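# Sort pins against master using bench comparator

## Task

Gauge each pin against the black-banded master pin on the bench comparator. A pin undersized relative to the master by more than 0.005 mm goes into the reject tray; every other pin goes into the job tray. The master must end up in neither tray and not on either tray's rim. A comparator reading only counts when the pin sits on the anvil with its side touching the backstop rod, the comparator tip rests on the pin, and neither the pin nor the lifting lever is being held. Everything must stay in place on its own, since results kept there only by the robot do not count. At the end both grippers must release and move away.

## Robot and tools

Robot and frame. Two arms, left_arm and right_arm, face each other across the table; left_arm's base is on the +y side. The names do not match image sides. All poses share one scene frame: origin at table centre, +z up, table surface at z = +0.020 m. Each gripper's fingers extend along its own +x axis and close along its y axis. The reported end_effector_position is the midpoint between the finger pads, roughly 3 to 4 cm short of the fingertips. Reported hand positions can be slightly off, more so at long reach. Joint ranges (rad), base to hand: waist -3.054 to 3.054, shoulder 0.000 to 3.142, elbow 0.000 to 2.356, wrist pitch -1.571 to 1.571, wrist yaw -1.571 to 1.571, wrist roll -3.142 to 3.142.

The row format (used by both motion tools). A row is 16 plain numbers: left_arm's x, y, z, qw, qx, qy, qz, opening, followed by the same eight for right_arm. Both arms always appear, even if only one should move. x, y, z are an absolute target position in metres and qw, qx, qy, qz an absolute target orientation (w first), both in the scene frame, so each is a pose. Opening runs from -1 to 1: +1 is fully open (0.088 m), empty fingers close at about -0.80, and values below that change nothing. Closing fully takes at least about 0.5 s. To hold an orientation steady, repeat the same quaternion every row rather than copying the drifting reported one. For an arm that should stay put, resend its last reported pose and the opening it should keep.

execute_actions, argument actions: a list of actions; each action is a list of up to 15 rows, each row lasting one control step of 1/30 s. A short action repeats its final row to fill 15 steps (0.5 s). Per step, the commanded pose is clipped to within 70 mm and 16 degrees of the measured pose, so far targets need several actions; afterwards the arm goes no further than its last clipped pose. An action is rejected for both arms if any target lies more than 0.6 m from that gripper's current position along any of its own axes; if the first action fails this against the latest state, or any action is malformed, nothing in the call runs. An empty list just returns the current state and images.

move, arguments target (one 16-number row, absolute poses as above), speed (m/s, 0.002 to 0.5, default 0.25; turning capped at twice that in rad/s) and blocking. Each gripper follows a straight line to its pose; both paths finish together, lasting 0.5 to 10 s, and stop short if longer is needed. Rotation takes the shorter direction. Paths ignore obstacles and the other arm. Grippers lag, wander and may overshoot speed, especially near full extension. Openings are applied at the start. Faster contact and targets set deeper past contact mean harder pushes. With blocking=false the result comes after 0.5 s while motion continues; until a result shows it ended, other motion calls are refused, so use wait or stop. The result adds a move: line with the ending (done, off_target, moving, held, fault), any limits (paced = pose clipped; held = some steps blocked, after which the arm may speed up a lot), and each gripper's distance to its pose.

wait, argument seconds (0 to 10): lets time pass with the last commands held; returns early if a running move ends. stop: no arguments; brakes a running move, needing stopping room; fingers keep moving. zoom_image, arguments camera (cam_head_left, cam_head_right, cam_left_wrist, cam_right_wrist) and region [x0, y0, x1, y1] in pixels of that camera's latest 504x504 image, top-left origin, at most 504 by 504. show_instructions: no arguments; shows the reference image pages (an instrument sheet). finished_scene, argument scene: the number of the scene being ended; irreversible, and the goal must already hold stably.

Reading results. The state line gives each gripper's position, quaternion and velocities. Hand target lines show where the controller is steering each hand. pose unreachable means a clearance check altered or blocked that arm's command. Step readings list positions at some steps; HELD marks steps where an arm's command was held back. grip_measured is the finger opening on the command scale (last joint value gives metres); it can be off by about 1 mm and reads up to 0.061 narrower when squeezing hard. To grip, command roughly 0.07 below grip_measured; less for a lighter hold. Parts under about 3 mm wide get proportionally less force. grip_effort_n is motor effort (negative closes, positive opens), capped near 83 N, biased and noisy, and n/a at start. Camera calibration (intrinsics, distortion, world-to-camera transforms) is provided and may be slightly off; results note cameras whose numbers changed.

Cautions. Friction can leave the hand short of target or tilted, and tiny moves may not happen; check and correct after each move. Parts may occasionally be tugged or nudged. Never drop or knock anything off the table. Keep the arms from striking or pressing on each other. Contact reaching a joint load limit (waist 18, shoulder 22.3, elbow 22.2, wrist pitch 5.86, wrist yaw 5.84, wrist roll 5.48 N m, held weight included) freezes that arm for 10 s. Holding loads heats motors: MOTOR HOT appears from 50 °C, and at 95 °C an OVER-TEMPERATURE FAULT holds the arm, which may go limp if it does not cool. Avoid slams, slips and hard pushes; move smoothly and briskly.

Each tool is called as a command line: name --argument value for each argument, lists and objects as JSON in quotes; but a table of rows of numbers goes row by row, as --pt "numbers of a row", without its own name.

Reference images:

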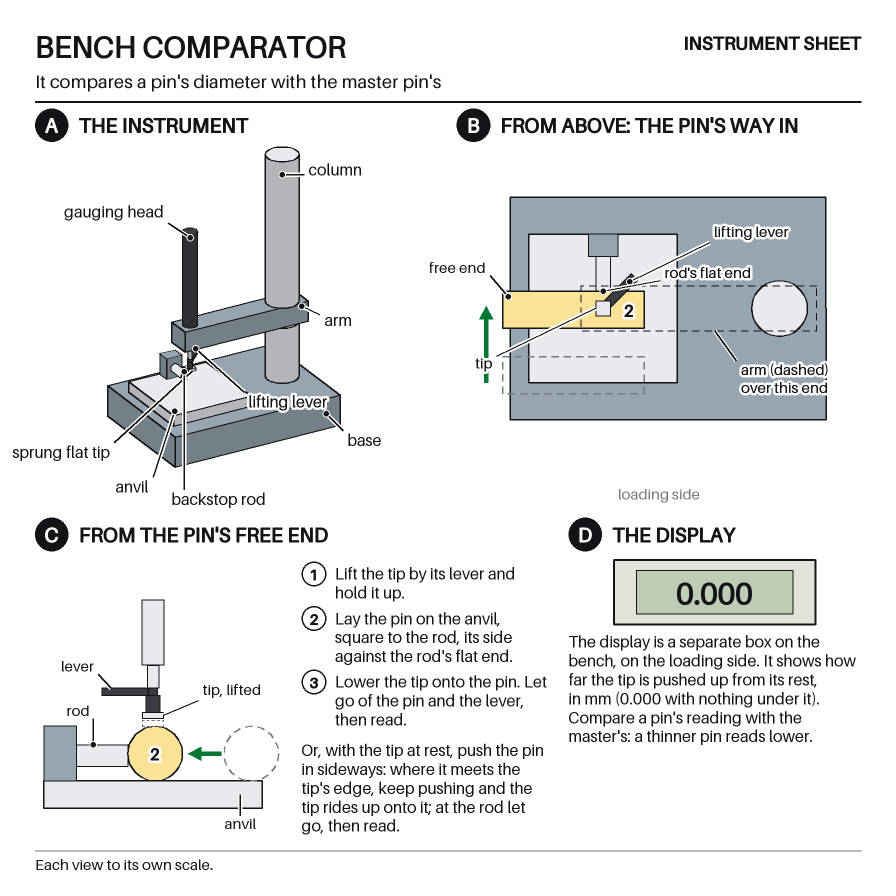

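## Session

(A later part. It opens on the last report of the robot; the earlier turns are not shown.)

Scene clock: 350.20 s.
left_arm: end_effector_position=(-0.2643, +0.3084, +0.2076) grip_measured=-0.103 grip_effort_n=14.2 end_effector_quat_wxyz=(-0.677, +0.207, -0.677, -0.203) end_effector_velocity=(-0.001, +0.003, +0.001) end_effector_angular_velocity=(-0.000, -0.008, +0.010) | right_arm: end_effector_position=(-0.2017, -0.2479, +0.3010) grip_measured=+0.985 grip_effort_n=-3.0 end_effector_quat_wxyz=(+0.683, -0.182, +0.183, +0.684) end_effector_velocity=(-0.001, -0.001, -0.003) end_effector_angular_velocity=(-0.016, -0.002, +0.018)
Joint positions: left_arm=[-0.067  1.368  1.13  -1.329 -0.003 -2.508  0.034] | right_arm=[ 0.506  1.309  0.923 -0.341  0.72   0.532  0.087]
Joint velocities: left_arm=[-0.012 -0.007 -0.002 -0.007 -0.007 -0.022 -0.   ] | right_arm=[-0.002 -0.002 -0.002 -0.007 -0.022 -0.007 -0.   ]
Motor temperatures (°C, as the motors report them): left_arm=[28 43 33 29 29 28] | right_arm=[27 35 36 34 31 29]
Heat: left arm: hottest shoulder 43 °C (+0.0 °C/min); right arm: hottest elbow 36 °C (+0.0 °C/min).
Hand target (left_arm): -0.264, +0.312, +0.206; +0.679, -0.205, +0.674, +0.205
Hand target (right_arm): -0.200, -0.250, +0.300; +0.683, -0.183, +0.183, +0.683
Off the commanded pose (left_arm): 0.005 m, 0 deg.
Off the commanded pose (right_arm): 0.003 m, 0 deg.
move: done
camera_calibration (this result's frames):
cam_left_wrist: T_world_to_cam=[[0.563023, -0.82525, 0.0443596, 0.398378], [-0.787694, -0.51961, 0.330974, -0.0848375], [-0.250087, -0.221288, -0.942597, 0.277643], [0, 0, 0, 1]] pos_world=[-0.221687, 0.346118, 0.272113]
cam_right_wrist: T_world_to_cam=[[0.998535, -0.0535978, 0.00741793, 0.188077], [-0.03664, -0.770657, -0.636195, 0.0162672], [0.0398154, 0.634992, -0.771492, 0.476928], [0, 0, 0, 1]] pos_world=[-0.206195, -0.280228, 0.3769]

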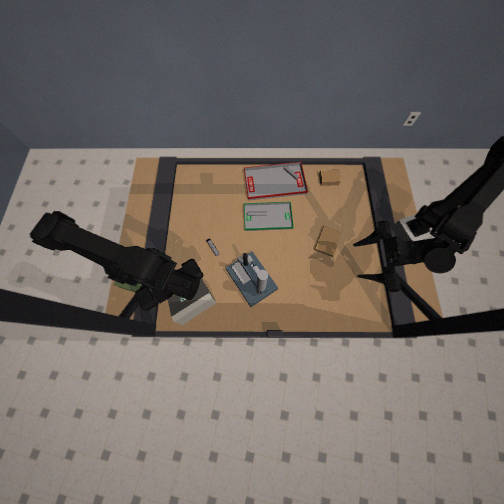

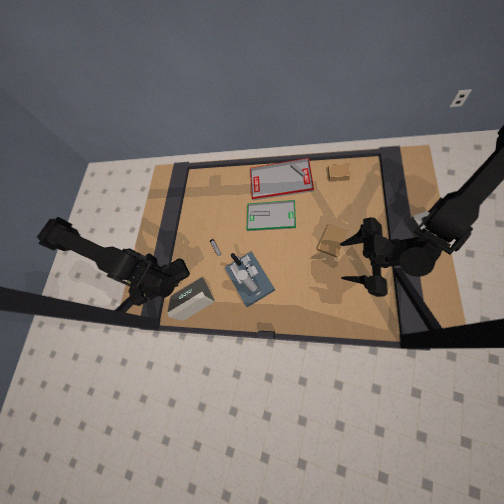

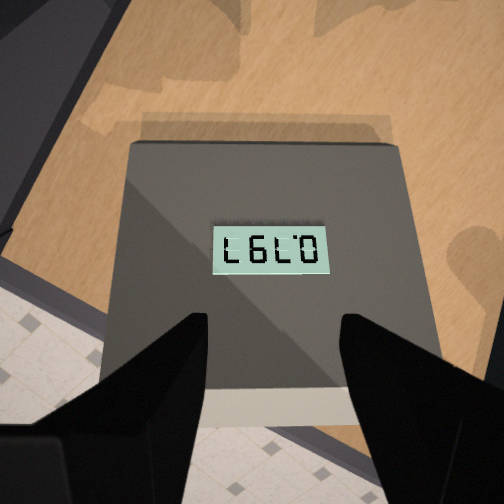

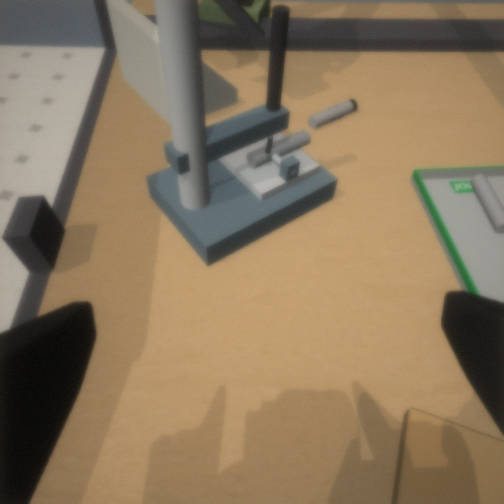

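0.797 again: reject. Retrieve via the axis waypoint.

move --target '[-0.1287,0.118,0.16,0.6767,-0.205,0.6767,0.205,-0.1,-0.2,-0.25,0.3,0.683,-0.183,0.183,0.683,1]'

move --target '[-0.130,0.122,0.093,0.6767,-0.205,0.6767,0.205,-0.1,-0.2,-0.25,0.3,0.683,-0.183,0.183,0.683,1]' --speed 0.08

move --target '[-0.130,0.122,0.093,0.6767,-0.205,0.6767,0.205,-0.6,-0.2,-0.25,0.3,0.683,-0.183,0.183,0.683,1]'

move --target '[-0.147,0.147,0.1,0.6767,-0.205,0.6767,0.205,-0.6,-0.2,-0.25,0.3,0.683,-0.183,0.183,0.683,1]' --speed 0.05

move --target '[-0.147,0.147,0.14,0.6767,-0.205,0.6767,0.205,-0.6,-0.2,-0.25,0.3,0.683,-0.183,0.183,0.683,1]' --speed 0.1

move --target '[-0.04,0.22,0.16,0.6767,-0.205,0.6767,0.205,-0.6,-0.2,-0.25,0.3,0.683,-0.183,0.183,0.683,1]' --speed 0.15

move --target '[0.2366,0.0605,0.13,0.7068,-0.4686,0.5296,0.0186,-0.6,-0.2,-0.25,0.3,0.683,-0.183,0.183,0.683,1]' --speed 0.15

move --target '[0.235,0.04,0.09,0.7068,-0.4686,0.5296,0.0186,-0.6,-0.2,-0.25,0.3,0.683,-0.183,0.183,0.683,1]' --speed 0.05

Scene clock: 360.13 s.
left_arm: end_effector_position=(-0.1292, +0.1211, +0.1621) grip_measured=-0.103 grip_effort_n=14.2 end_effector_quat_wxyz=(-0.676, +0.207, -0.678, -0.202) end_effector_velocity=(+0.004, +0.001, -0.002) end_effector_angular_velocity=(+0.025, -0.018, -0.005) | right_arm: end_effector_position=(-0.2017, -0.2479, +0.3010) grip_measured=+0.985 grip_effort_n=-3.0 end_effector_quat_wxyz=(+0.683, -0.182, +0.183, +0.684) end_effector_velocity=(+0.001, -0.001, -0.002) end_effector_angular_velocity=(-0.008, -0.009, +0.007)
Joint positions: left_arm=[ 0.434  2.066  1.752 -1.249  0.002 -2.005  0.034] | right_arm=[ 0.506  1.309  0.923 -0.341  0.72   0.532  0.087]
Joint velocities: left_arm=[ 0.002  0.017  0.017 -0.022 -0.022  0.007 -0.   ] | right_arm=[-0.002 -0.002 -0.002 -0.007 -0.007 -0.007 -0.   ]
Motor temperatures (°C, as the motors report them): left_arm=[28 41 33 29 29 28] | right_arm=[27 35 36 34 31 29]
Heat: left arm: hottest shoulder 41 °C (-4.0 °C/min); right arm: hottest elbow 36 °C (+0.0 °C/min).
Hand target (left_arm): -0.128, +0.119, +0.159; +0.674, -0.205, +0.679, +0.205
Hand target (right_arm): -0.200, -0.250, +0.300; +0.683, -0.183, +0.183, +0.683
Off the commanded pose (left_arm): 0.004 m, 0 deg.
Off the commanded pose (right_arm): 0.003 m, 0 deg.
move: done
camera_calibration (this result's frames):
cam_left_wrist: T_world_to_cam=[[0.56216, -0.825777, 0.0454877, 0.169584], [-0.787568, -0.517739, 0.33419, -0.0613929], [-0.252415, -0.223693, -0.941407, 0.22686], [0, 0, 0, 1]] pos_world=[-0.0864214, 0.159, 0.226371]
cam_right_wrist: T_world_to_cam=[[0.998535, -0.0535978, 0.00741793, 0.188077], [-0.03664, -0.770657, -0.636195, 0.0162672], [0.0398154, 0.634992, -0.771492, 0.476928], [0, 0, 0, 1]] pos_world=[-0.206195, -0.280228, 0.3769]

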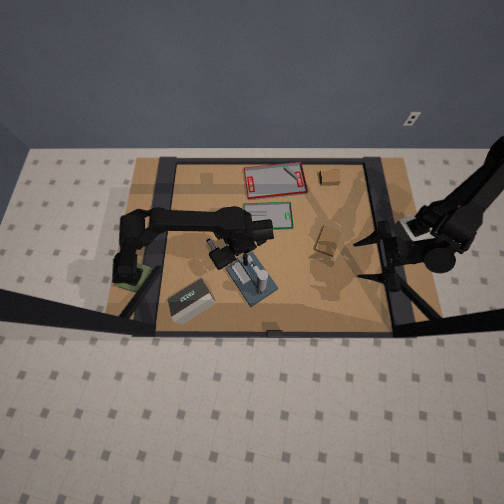

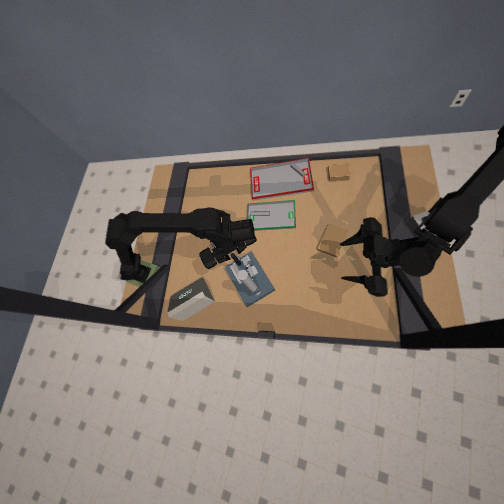

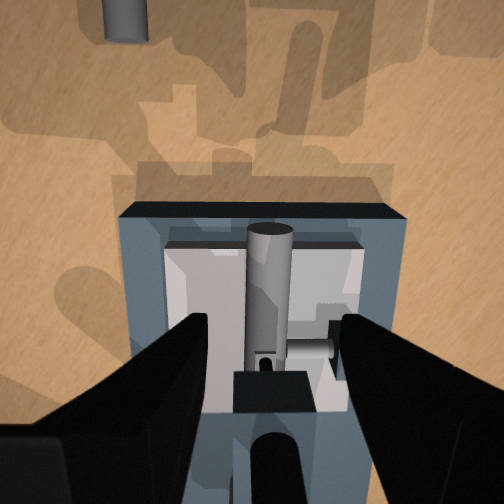

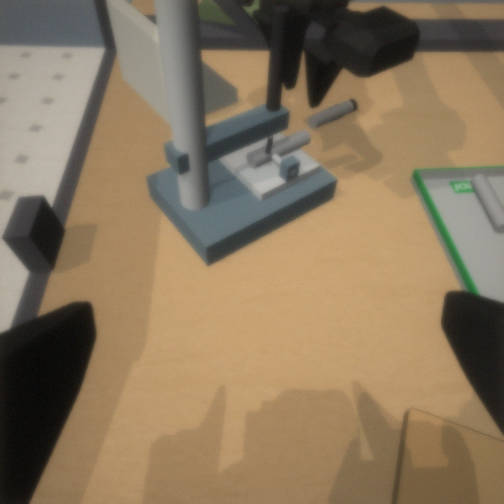

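Scene clock: 361.40 s.
left_arm: end_effector_position=(-0.1289, +0.1187, +0.1017) grip_measured=-0.103 grip_effort_n=14.2 end_effector_quat_wxyz=(-0.675, +0.213, -0.679, -0.197) end_effector_velocity=(-0.000, +0.004, -0.001) end_effector_angular_velocity=(+0.013, -0.005, +0.020) | right_arm: end_effector_position=(-0.2017, -0.2479, +0.3010) grip_measured=+0.985 grip_effort_n=-3.5 end_effector_quat_wxyz=(+0.683, -0.182, +0.183, +0.684) end_effector_velocity=(+0.004, -0.001, -0.004) end_effector_angular_velocity=(-0.018, -0.007, -0.006)
Joint positions: left_arm=[ 0.434  2.107  1.57  -1.011  0.002 -2.006  0.034] | right_arm=[ 0.506  1.309  0.923 -0.341  0.72   0.532  0.087]
Joint velocities: left_arm=[-0.002 -0.002 -0.007 -0.007 -0.007 -0.022 -0.   ] | right_arm=[-0.007 -0.002 -0.002 -0.022 -0.007  0.007 -0.   ]
Motor temperatures (°C, as the motors report them): left_arm=[28 41 33 29 29 28] | right_arm=[27 35 36 34 31 29]
Heat: left arm: hottest shoulder 41 °C (-4.0 °C/min); right arm: hottest elbow 36 °C (+0.0 °C/min).
Hand target (left_arm): -0.130, +0.123, +0.093; +0.677, -0.205, +0.677, +0.205
Hand target (right_arm): -0.200, -0.250, +0.300; +0.683, -0.183, +0.183, +0.683
Off the commanded pose (left_arm): 0.009 m, 1 deg.
Off the commanded pose (right_arm): 0.003 m, 0 deg.
move: off_target (left_arm)
camera_calibration (this result's frames):
cam_left_wrist: T_world_to_cam=[[0.562995, -0.824323, 0.0594082, 0.168651], [-0.787652, -0.513401, 0.340624, -0.0434087], [-0.250284, -0.238562, -0.938321, 0.171274], [0, 0, 0, 1]] pos_world=[-0.0862734, 0.157596, 0.165477]
cam_right_wrist: T_world_to_cam=[[0.998535, -0.0535978, 0.00741793, 0.188077], [-0.03664, -0.770657, -0.636195, 0.0162672], [0.0398154, 0.634992, -0.771492, 0.476928], [0, 0, 0, 1]] pos_world=[-0.206195, -0.280228, 0.3769]

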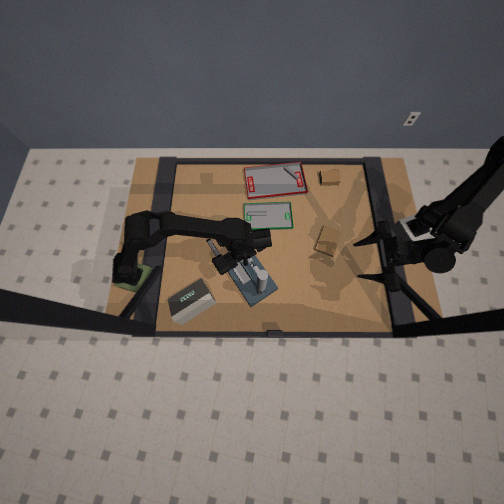

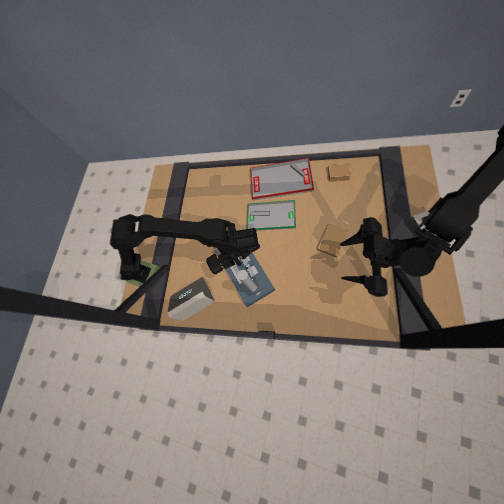

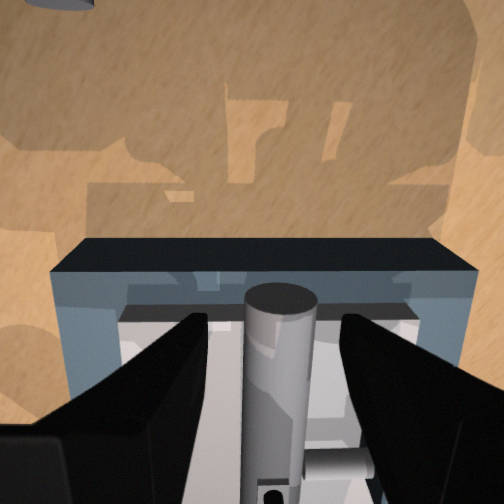

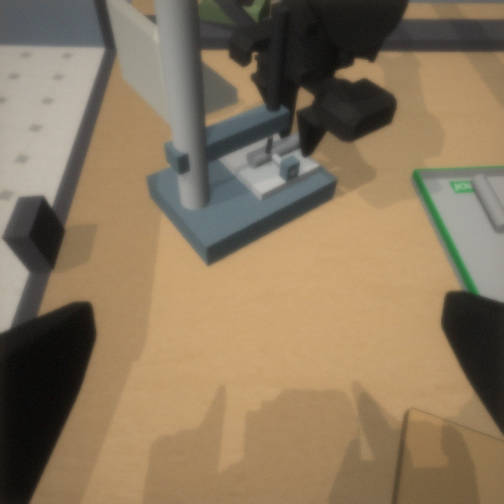

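Scene clock: 362.10 s.
left_arm: end_effector_position=(-0.1288, +0.1186, +0.1017) grip_measured=-0.517 grip_effort_n=-83.5 end_effector_quat_wxyz=(-0.675, +0.213, -0.679, -0.197) end_effector_velocity=(+0.004, +0.003, +0.000) end_effector_angular_velocity=(+0.013, -0.035, +0.006) | right_arm: end_effector_position=(-0.2017, -0.2479, +0.3010) grip_measured=+0.985 grip_effort_n=-3.5 end_effector_quat_wxyz=(+0.683, -0.182, +0.183, +0.684) end_effector_velocity=(+0.003, -0.001, +0.001) end_effector_angular_velocity=(+0.002, -0.011, -0.004)
Joint positions: left_arm=[ 0.434  2.107  1.57  -1.011  0.002 -2.006  0.014] | right_arm=[ 0.506  1.309  0.923 -0.341  0.72   0.532  0.087]
Joint velocities: left_arm=[-0.002 -0.002 -0.002 -0.007 -0.037 -0.007 -0.   ] | right_arm=[-0.002 -0.007 -0.002 -0.007  0.007 -0.007  0.   ]
Motor temperatures (°C, as the motors report them): left_arm=[28 41 33 29 29 28] | right_arm=[27 35 36 34 31 29]
Heat: left arm: hottest shoulder 41 °C (-4.0 °C/min); right arm: hottest elbow 36 °C (+0.0 °C/min).
Hand target (left_arm): -0.130, +0.122, +0.093; +0.677, -0.205, +0.677, +0.205
Hand target (right_arm): -0.200, -0.250, +0.300; +0.683, -0.183, +0.183, +0.683
Off the commanded pose (left_arm): 0.009 m, 1 deg.
Off the commanded pose (right_arm): 0.003 m, 0 deg.
move: off_target (left_arm)
camera_calibration (this result's frames):
cam_left_wrist: T_world_to_cam=[[0.562976, -0.824299, 0.059916, 0.168494], [-0.787795, -0.513299, 0.340445, -0.0434047], [-0.249873, -0.238864, -0.938354, 0.171368], [0, 0, 0, 1]] pos_world=[-0.0862321, 0.157544, 0.165485]
cam_right_wrist: T_world_to_cam=[[0.998535, -0.0535978, 0.00741793, 0.188077], [-0.03664, -0.770657, -0.636195, 0.0162672], [0.0398154, 0.634992, -0.771492, 0.476928], [0, 0, 0, 1]] pos_world=[-0.206195, -0.280228, 0.3769]

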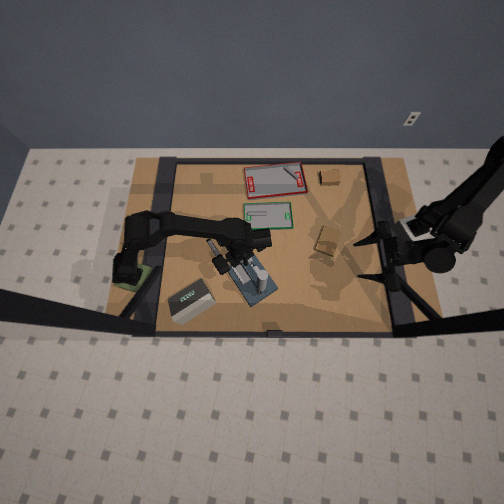

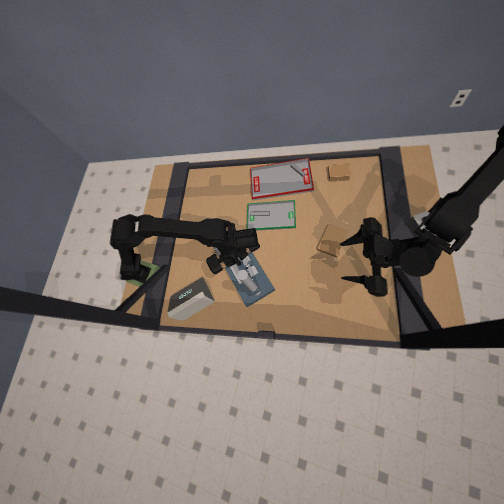

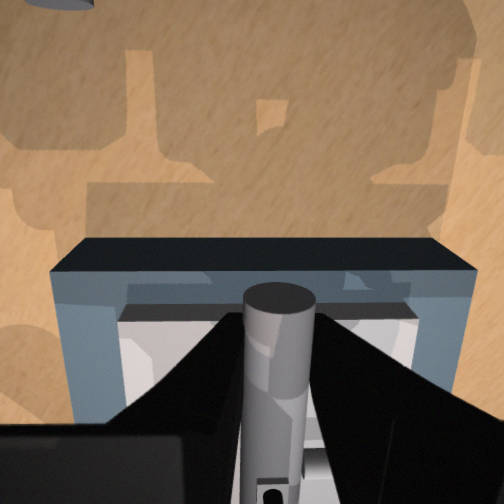

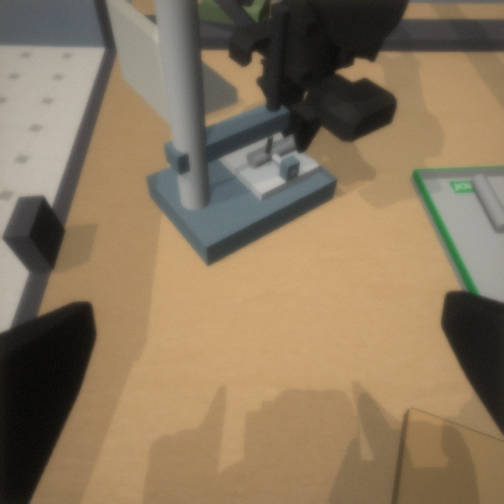

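Scene clock: 363.13 s.
left_arm: end_effector_position=(-0.1435, +0.1433, +0.1009) grip_measured=-0.517 grip_effort_n=-83.5 end_effector_quat_wxyz=(-0.675, +0.210, -0.677, -0.206) end_effector_velocity=(+0.000, +0.005, +0.001) end_effector_angular_velocity=(+0.010, -0.021, -0.015) | right_arm: end_effector_position=(-0.2017, -0.2479, +0.3010) grip_measured=+0.985 grip_effort_n=-3.0 end_effector_quat_wxyz=(+0.683, -0.182, +0.183, +0.684) end_effector_velocity=(-0.001, -0.001, +0.000) end_effector_angular_velocity=(-0.005, -0.005, +0.012)
Joint positions: left_arm=[ 0.405  2.025  1.442 -0.982  0.002 -2.043  0.014] | right_arm=[ 0.506  1.309  0.923 -0.341  0.72   0.532  0.087]
Joint velocities: left_arm=[-0.007 -0.012 -0.012 -0.007 -0.022  0.007 -0.   ] | right_arm=[ 0.002 -0.002  0.002 -0.007 -0.007 -0.007 -0.   ]
Motor temperatures (°C, as the motors report them): left_arm=[28 41 33 29 29 28] | right_arm=[27 35 36 34 31 29]
Heat: left arm: hottest shoulder 41 °C (-4.0 °C/min); right arm: hottest elbow 36 °C (+0.0 °C/min).
Hand target (left_arm): -0.147, +0.147, +0.100; +0.677, -0.205, +0.677, +0.205
Hand target (right_arm): -0.200, -0.250, +0.300; +0.683, -0.183, +0.183, +0.683
Off the commanded pose (left_arm): 0.005 m, 1 deg.
Off the commanded pose (right_arm): 0.003 m, 0 deg.
move: done
camera_calibration (this result's frames):
cam_left_wrist: T_world_to_cam=[[0.569387, -0.820866, 0.0444586, 0.19915], [-0.782975, -0.525037, 0.333595, -0.0390138], [-0.250495, -0.224755, -0.941667, 0.171027], [0, 0, 0, 1]] pos_world=[-0.101099, 0.181431, 0.165212]
cam_right_wrist: T_world_to_cam=[[0.998535, -0.0535978, 0.00741793, 0.188077], [-0.03664, -0.770657, -0.636195, 0.0162672], [0.0398154, 0.634992, -0.771492, 0.476928], [0, 0, 0, 1]] pos_world=[-0.206195, -0.280228, 0.3769]

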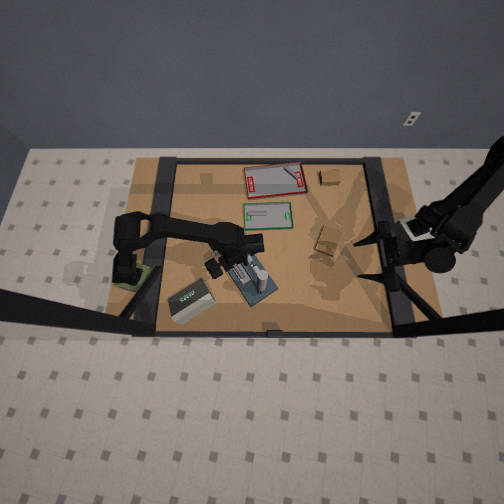

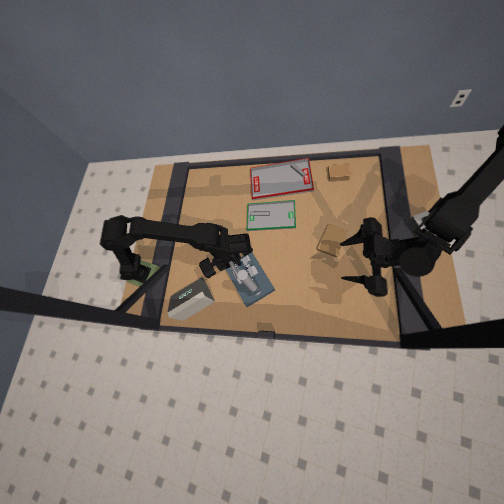

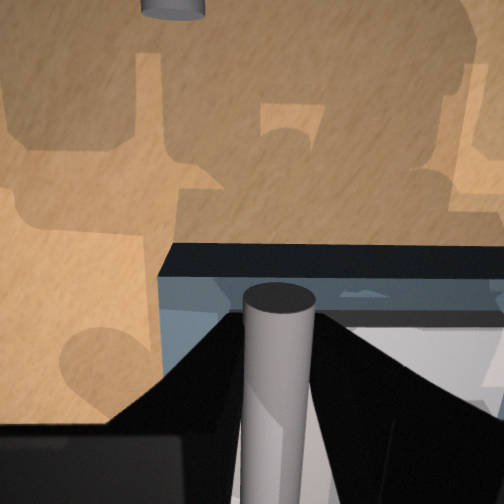

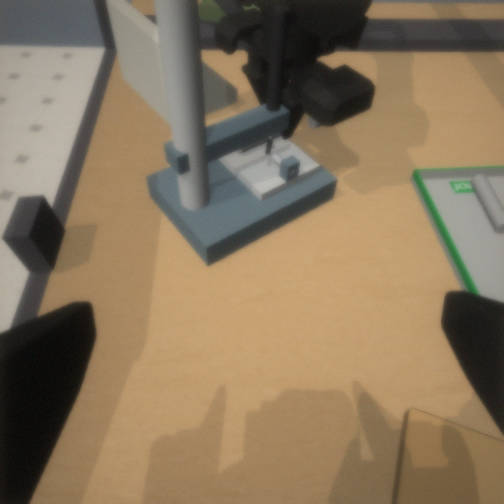

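Scene clock: 364.00 s.
left_arm: end_effector_position=(-0.1464, +0.1504, +0.1323) grip_measured=-0.517 grip_effort_n=-83.5 end_effector_quat_wxyz=(-0.677, +0.198, -0.676, -0.214) end_effector_velocity=(+0.000, +0.000, +0.005) end_effector_angular_velocity=(+0.003, -0.007, +0.005) | right_arm: end_effector_position=(-0.2017, -0.2479, +0.3010) grip_measured=+0.985 grip_effort_n=-3.5 end_effector_quat_wxyz=(+0.683, -0.182, +0.183, +0.684) end_effector_velocity=(-0.000, +0.000, +0.000) end_effector_angular_velocity=(+0.001, -0.010, +0.014)
Joint positions: left_arm=[ 0.4    1.987  1.516 -1.123  0.002 -2.043  0.014] | right_arm=[ 0.506  1.309  0.923 -0.341  0.72   0.532  0.087]
Joint velocities: left_arm=[-0.002 -0.002  0.017 -0.022 -0.007 -0.007 -0.   ] | right_arm=[-0.002 -0.002 -0.002  0.007 -0.007 -0.022 -0.   ]
Motor temperatures (°C, as the motors report them): left_arm=[28 41 33 29 29 28] | right_arm=[27 35 36 34 31 29]
Heat: left arm: hottest shoulder 41 °C (-4.0 °C/min); right arm: hottest elbow 36 °C (+0.0 °C/min).
Hand target (left_arm): -0.147, +0.147, +0.140; +0.677, -0.205, +0.677, +0.205
Hand target (right_arm): -0.200, -0.250, +0.300; +0.683, -0.183, +0.183, +0.683
Off the commanded pose (left_arm): 0.008 m, 1 deg.
Off the commanded pose (right_arm): 0.003 m, 0 deg.
move: done
camera_calibration (this result's frames):
cam_left_wrist: T_world_to_cam=[[0.565418, -0.824591, 0.0187899, 0.20865], [-0.784446, -0.530573, 0.321151, -0.0457129], [-0.254849, -0.196324, -0.946842, 0.197275], [0, 0, 0, 1]] pos_world=[-0.103558, 0.186527, 0.197549]
cam_right_wrist: T_world_to_cam=[[0.998535, -0.0535978, 0.00741793, 0.188077], [-0.03664, -0.770657, -0.636195, 0.0162672], [0.0398154, 0.634992, -0.771492, 0.476928], [0, 0, 0, 1]] pos_world=[-0.206195, -0.280228, 0.3769]

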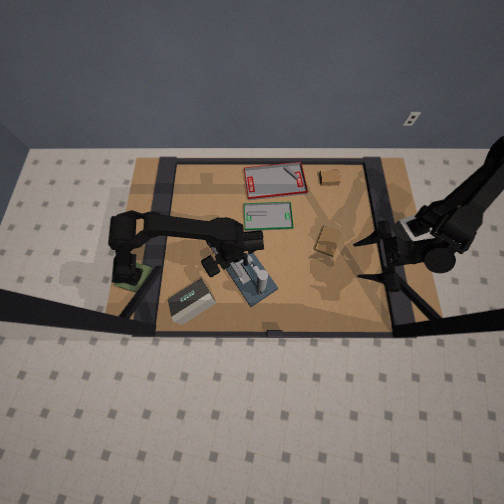

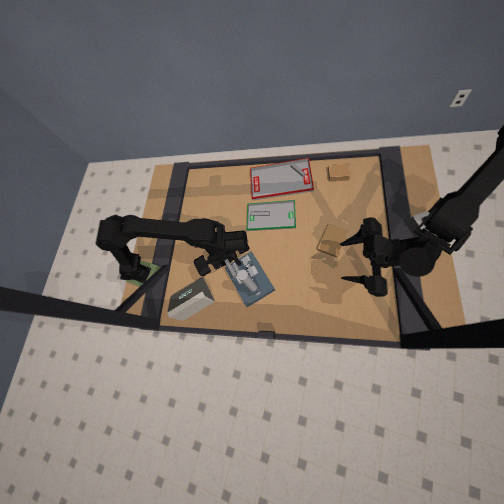

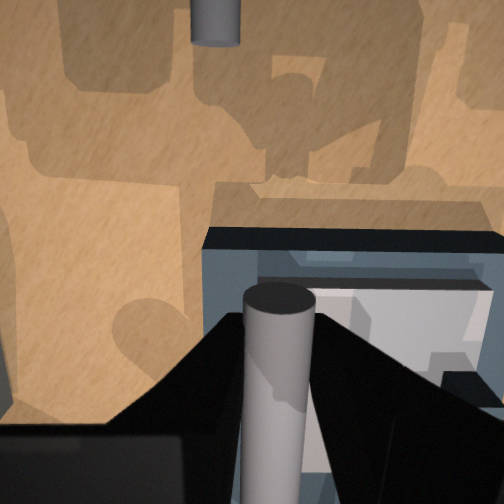

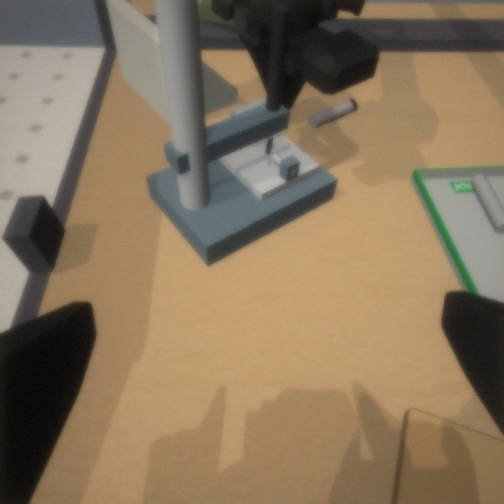

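Scene clock: 365.30 s.
left_arm: end_effector_position=(-0.0410, +0.2170, +0.1580) grip_measured=-0.517 grip_effort_n=-83.5 end_effector_quat_wxyz=(-0.676, +0.204, -0.677, -0.205) end_effector_velocity=(+0.004, +0.001, +0.000) end_effector_angular_velocity=(-0.003, -0.010, -0.015) | right_arm: end_effector_position=(-0.2017, -0.2479, +0.3010) grip_measured=+0.985 grip_effort_n=-3.0 end_effector_quat_wxyz=(+0.683, -0.182, +0.183, +0.684) end_effector_velocity=(+0.005, -0.002, -0.005) end_effector_angular_velocity=(-0.014, -0.030, -0.004)
Joint positions: left_arm=[ 0.744  1.822  1.398 -1.148  0.002 -1.695  0.014] | right_arm=[ 0.506  1.309  0.923 -0.341  0.72   0.532  0.087]
Joint velocities: left_arm=[ 0.007 -0.002 -0.002  0.007 -0.007  0.022 -0.   ] | right_arm=[-0.002 -0.002 -0.007 -0.022  0.007 -0.007 -0.   ]
Motor temperatures (°C, as the motors report them): left_arm=[28 42 33 29 29 28] | right_arm=[27 35 36 34 31 29]
Heat: left arm: hottest shoulder 42 °C (-3.0 °C/min); right arm: hottest elbow 36 °C (+0.0 °C/min).
Hand target (left_arm): -0.041, +0.220, +0.160; +0.675, -0.205, +0.679, +0.205
Hand target (right_arm): -0.200, -0.250, +0.300; +0.683, -0.183, +0.183, +0.683
Off the commanded pose (left_arm): 0.004 m, 0 deg.
Off the commanded pose (right_arm): 0.003 m, 0 deg.
move: done
camera_calibration (this result's frames):
cam_left_wrist: T_world_to_cam=[[0.562531, -0.825916, 0.0377164, 0.200675], [-0.786922, -0.520864, 0.330839, 0.0603031], [-0.2536, -0.215787, -0.942933, 0.26519], [0, 0, 0, 1]] pos_world=[0.00182022, 0.254375, 0.222537]
cam_right_wrist: T_world_to_cam=[[0.998535, -0.0535978, 0.00741793, 0.188077], [-0.03664, -0.770657, -0.636195, 0.0162672], [0.0398154, 0.634992, -0.771492, 0.476928], [0, 0, 0, 1]] pos_world=[-0.206195, -0.280228, 0.3769]

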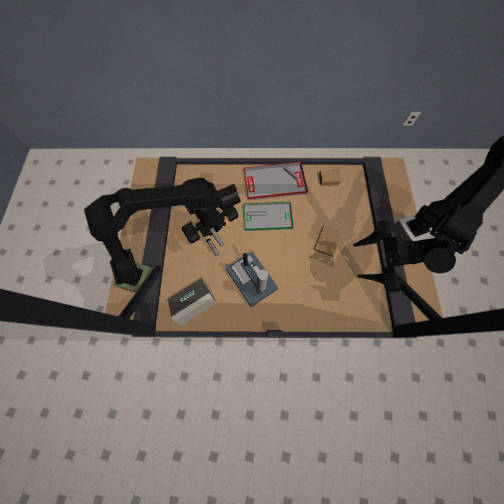

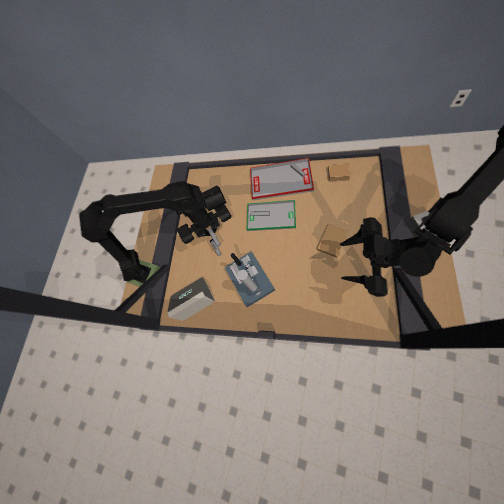

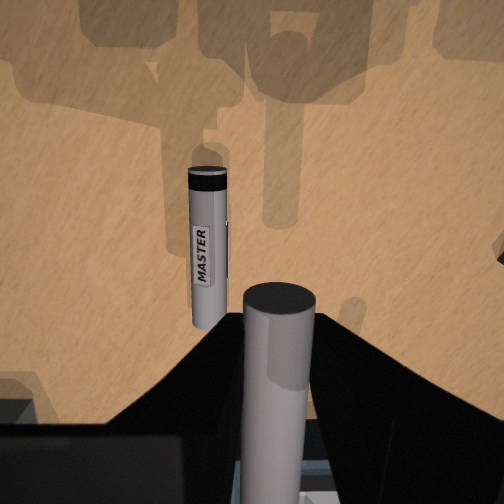

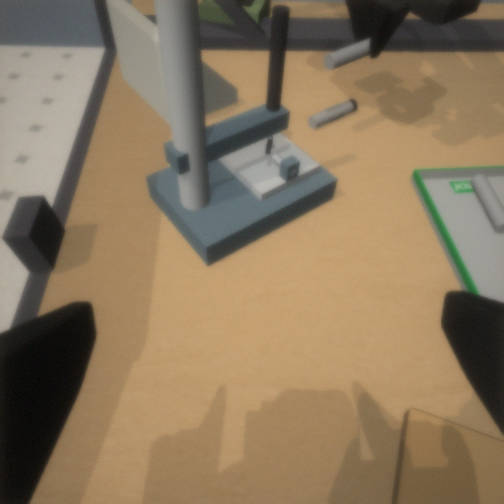

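Scene clock: 368.33 s.
left_arm: end_effector_position=(+0.2354, +0.0638, +0.1283) grip_measured=-0.517 grip_effort_n=-83.5 end_effector_quat_wxyz=(-0.707, +0.467, -0.530, -0.019) end_effector_velocity=(-0.002, +0.001, -0.002) end_effector_angular_velocity=(+0.019, +0.004, -0.003) | right_arm: end_effector_position=(-0.2017, -0.2479, +0.3010) grip_measured=+0.985 grip_effort_n=-3.5 end_effector_quat_wxyz=(+0.683, -0.182, +0.183, +0.684) end_effector_velocity=(+0.000, -0.000, +0.000) end_effector_angular_velocity=(-0.005, -0.005, +0.007)
Joint positions: left_arm=[ 1.037  2.49   2.128 -0.514  0.003 -1.565  0.014] | right_arm=[ 0.506  1.309  0.923 -0.341  0.72   0.532  0.087]
Joint velocities: left_arm=[-0.002  0.002  0.007 -0.022 -0.007  0.007  0.   ] | right_arm=[-0.002 -0.002  0.002 -0.007 -0.007 -0.007 -0.   ]
Motor temperatures (°C, as the motors report them): left_arm=[28 42 34 29 29 28] | right_arm=[27 35 36 34 31 29]
Heat: left arm: hottest shoulder 42 °C (-3.0 °C/min); right arm: hottest elbow 36 °C (+0.0 °C/min).
Hand target (left_arm): +0.238, +0.062, +0.127; +0.706, -0.469, +0.531, +0.017
Hand target (right_arm): -0.200, -0.250, +0.300; +0.683, -0.183, +0.183, +0.683
Off the commanded pose (left_arm): 0.004 m, 0 deg.
Off the commanded pose (right_arm): 0.003 m, 0 deg.
move: done
camera_calibration (this result's frames):
cam_left_wrist: T_world_to_cam=[[0.51214, -0.537166, 0.670198, -0.167958], [-0.83716, -0.486645, 0.249679, 0.227844], [0.19203, -0.688933, -0.698925, 0.168165], [0, 0, 0, 1]] pos_world=[0.244468, 0.136512, 0.173212]
cam_right_wrist: T_world_to_cam=[[0.998535, -0.0535978, 0.00741793, 0.188077], [-0.03664, -0.770657, -0.636195, 0.0162672], [0.0398154, 0.634992, -0.771492, 0.476928], [0, 0, 0, 1]] pos_world=[-0.206195, -0.280228, 0.3769]

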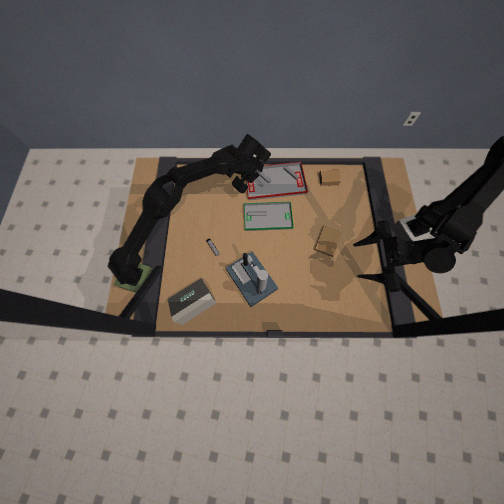

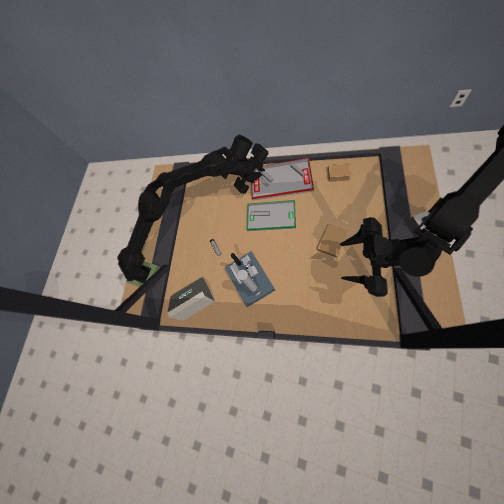

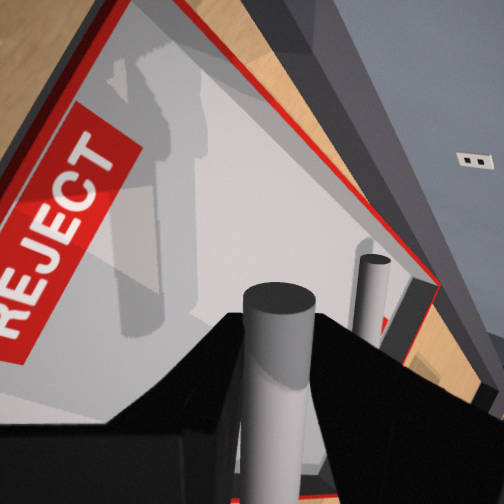

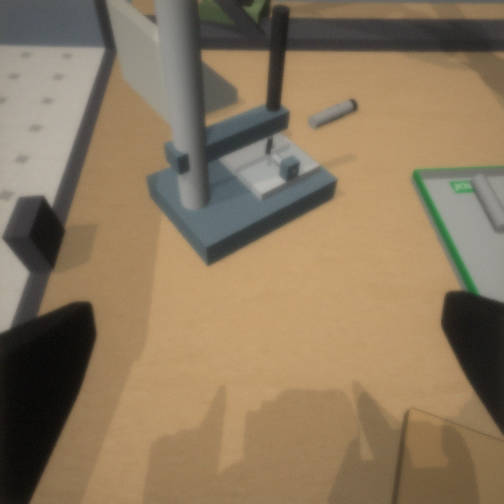

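Scene clock: 369.63 s.
left_arm: end_effector_position=(+0.2334, +0.0438, +0.0893) grip_measured=-0.517 grip_effort_n=-83.5 end_effector_quat_wxyz=(-0.706, +0.465, -0.533, -0.021) end_effector_velocity=(+0.001, -0.002, +0.009) end_effector_angular_velocity=(-0.005, -0.006, +0.008) | right_arm: end_effector_position=(-0.2017, -0.2479, +0.3010) grip_measured=+0.985 grip_effort_n=-3.5 end_effector_quat_wxyz=(+0.683, -0.182, +0.183, +0.684) end_effector_velocity=(+0.003, -0.000, -0.001) end_effector_angular_velocity=(-0.001, -0.028, +0.003)
Joint positions: left_arm=[ 1.01   2.603  2.188 -0.469 -0.011 -1.586  0.014] | right_arm=[ 0.506  1.309  0.923 -0.341  0.72   0.532  0.087]
Joint velocities: left_arm=[-0.002 -0.002  0.027 -0.022 -0.007 -0.007 -0.   ] | right_arm=[-0.002 -0.002 -0.002 -0.007  0.007 -0.022 -0.   ]
Motor temperatures (°C, as the motors report them): left_arm=[28 42 34 29 29 28] | right_arm=[27 35 36 34 31 29]
Heat: left arm: hottest shoulder 42 °C (-3.0 °C/min); right arm: hottest elbow 36 °C (+0.0 °C/min).
Hand target (left_arm): +0.235, +0.040, +0.090; +0.707, -0.469, +0.529, +0.019
Hand target (right_arm): -0.200, -0.250, +0.300; +0.683, -0.183, +0.183, +0.683
Off the commanded pose (left_arm): 0.004 m, 1 deg.
Off the commanded pose (right_arm): 0.003 m, 0 deg.
move: done
camera_calibration (this result's frames):
cam_left_wrist: T_world_to_cam=[[0.516229, -0.540615, 0.664262, -0.151816], [-0.835966, -0.48668, 0.25358, 0.225535], [0.186194, -0.686206, -0.703174, 0.129232], [0, 0, 0, 1]] pos_world=[0.242849, 0.116369, 0.134528]
cam_right_wrist: T_world_to_cam=[[0.998535, -0.0535978, 0.00741793, 0.188077], [-0.03664, -0.770657, -0.636195, 0.0162672], [0.0398154, 0.634992, -0.771492, 0.476928], [0, 0, 0, 1]] pos_world=[-0.206195, -0.280228, 0.3769]

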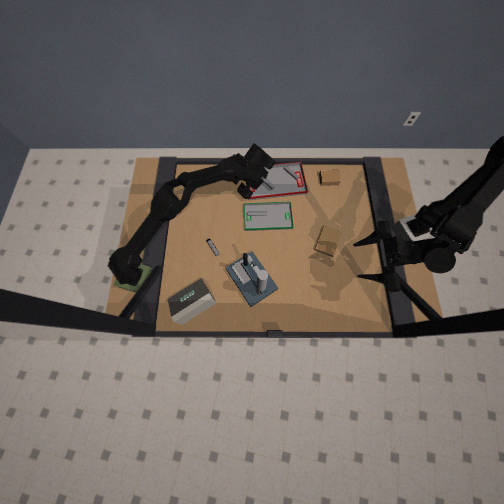

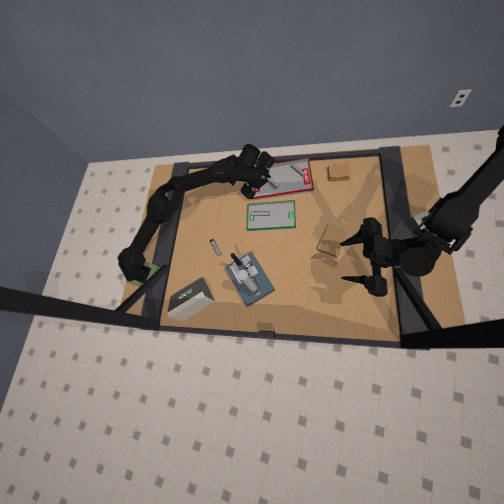

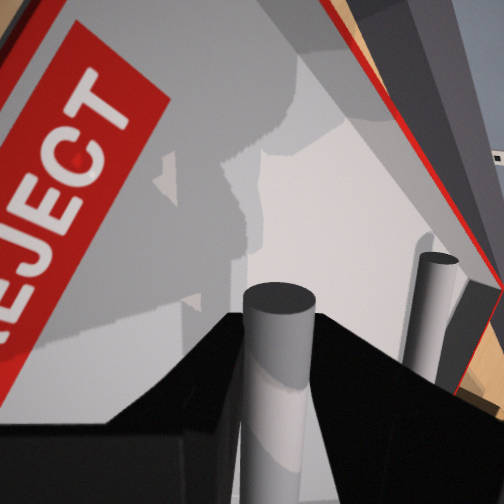

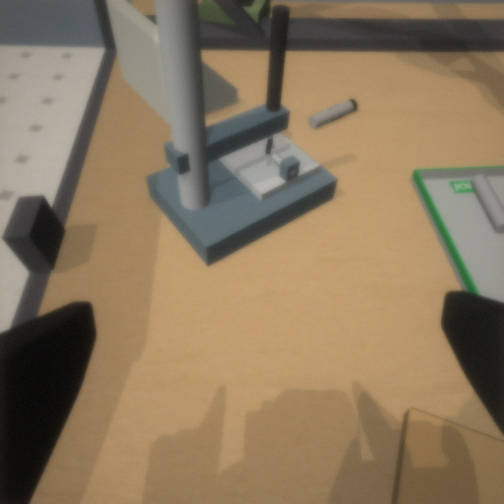

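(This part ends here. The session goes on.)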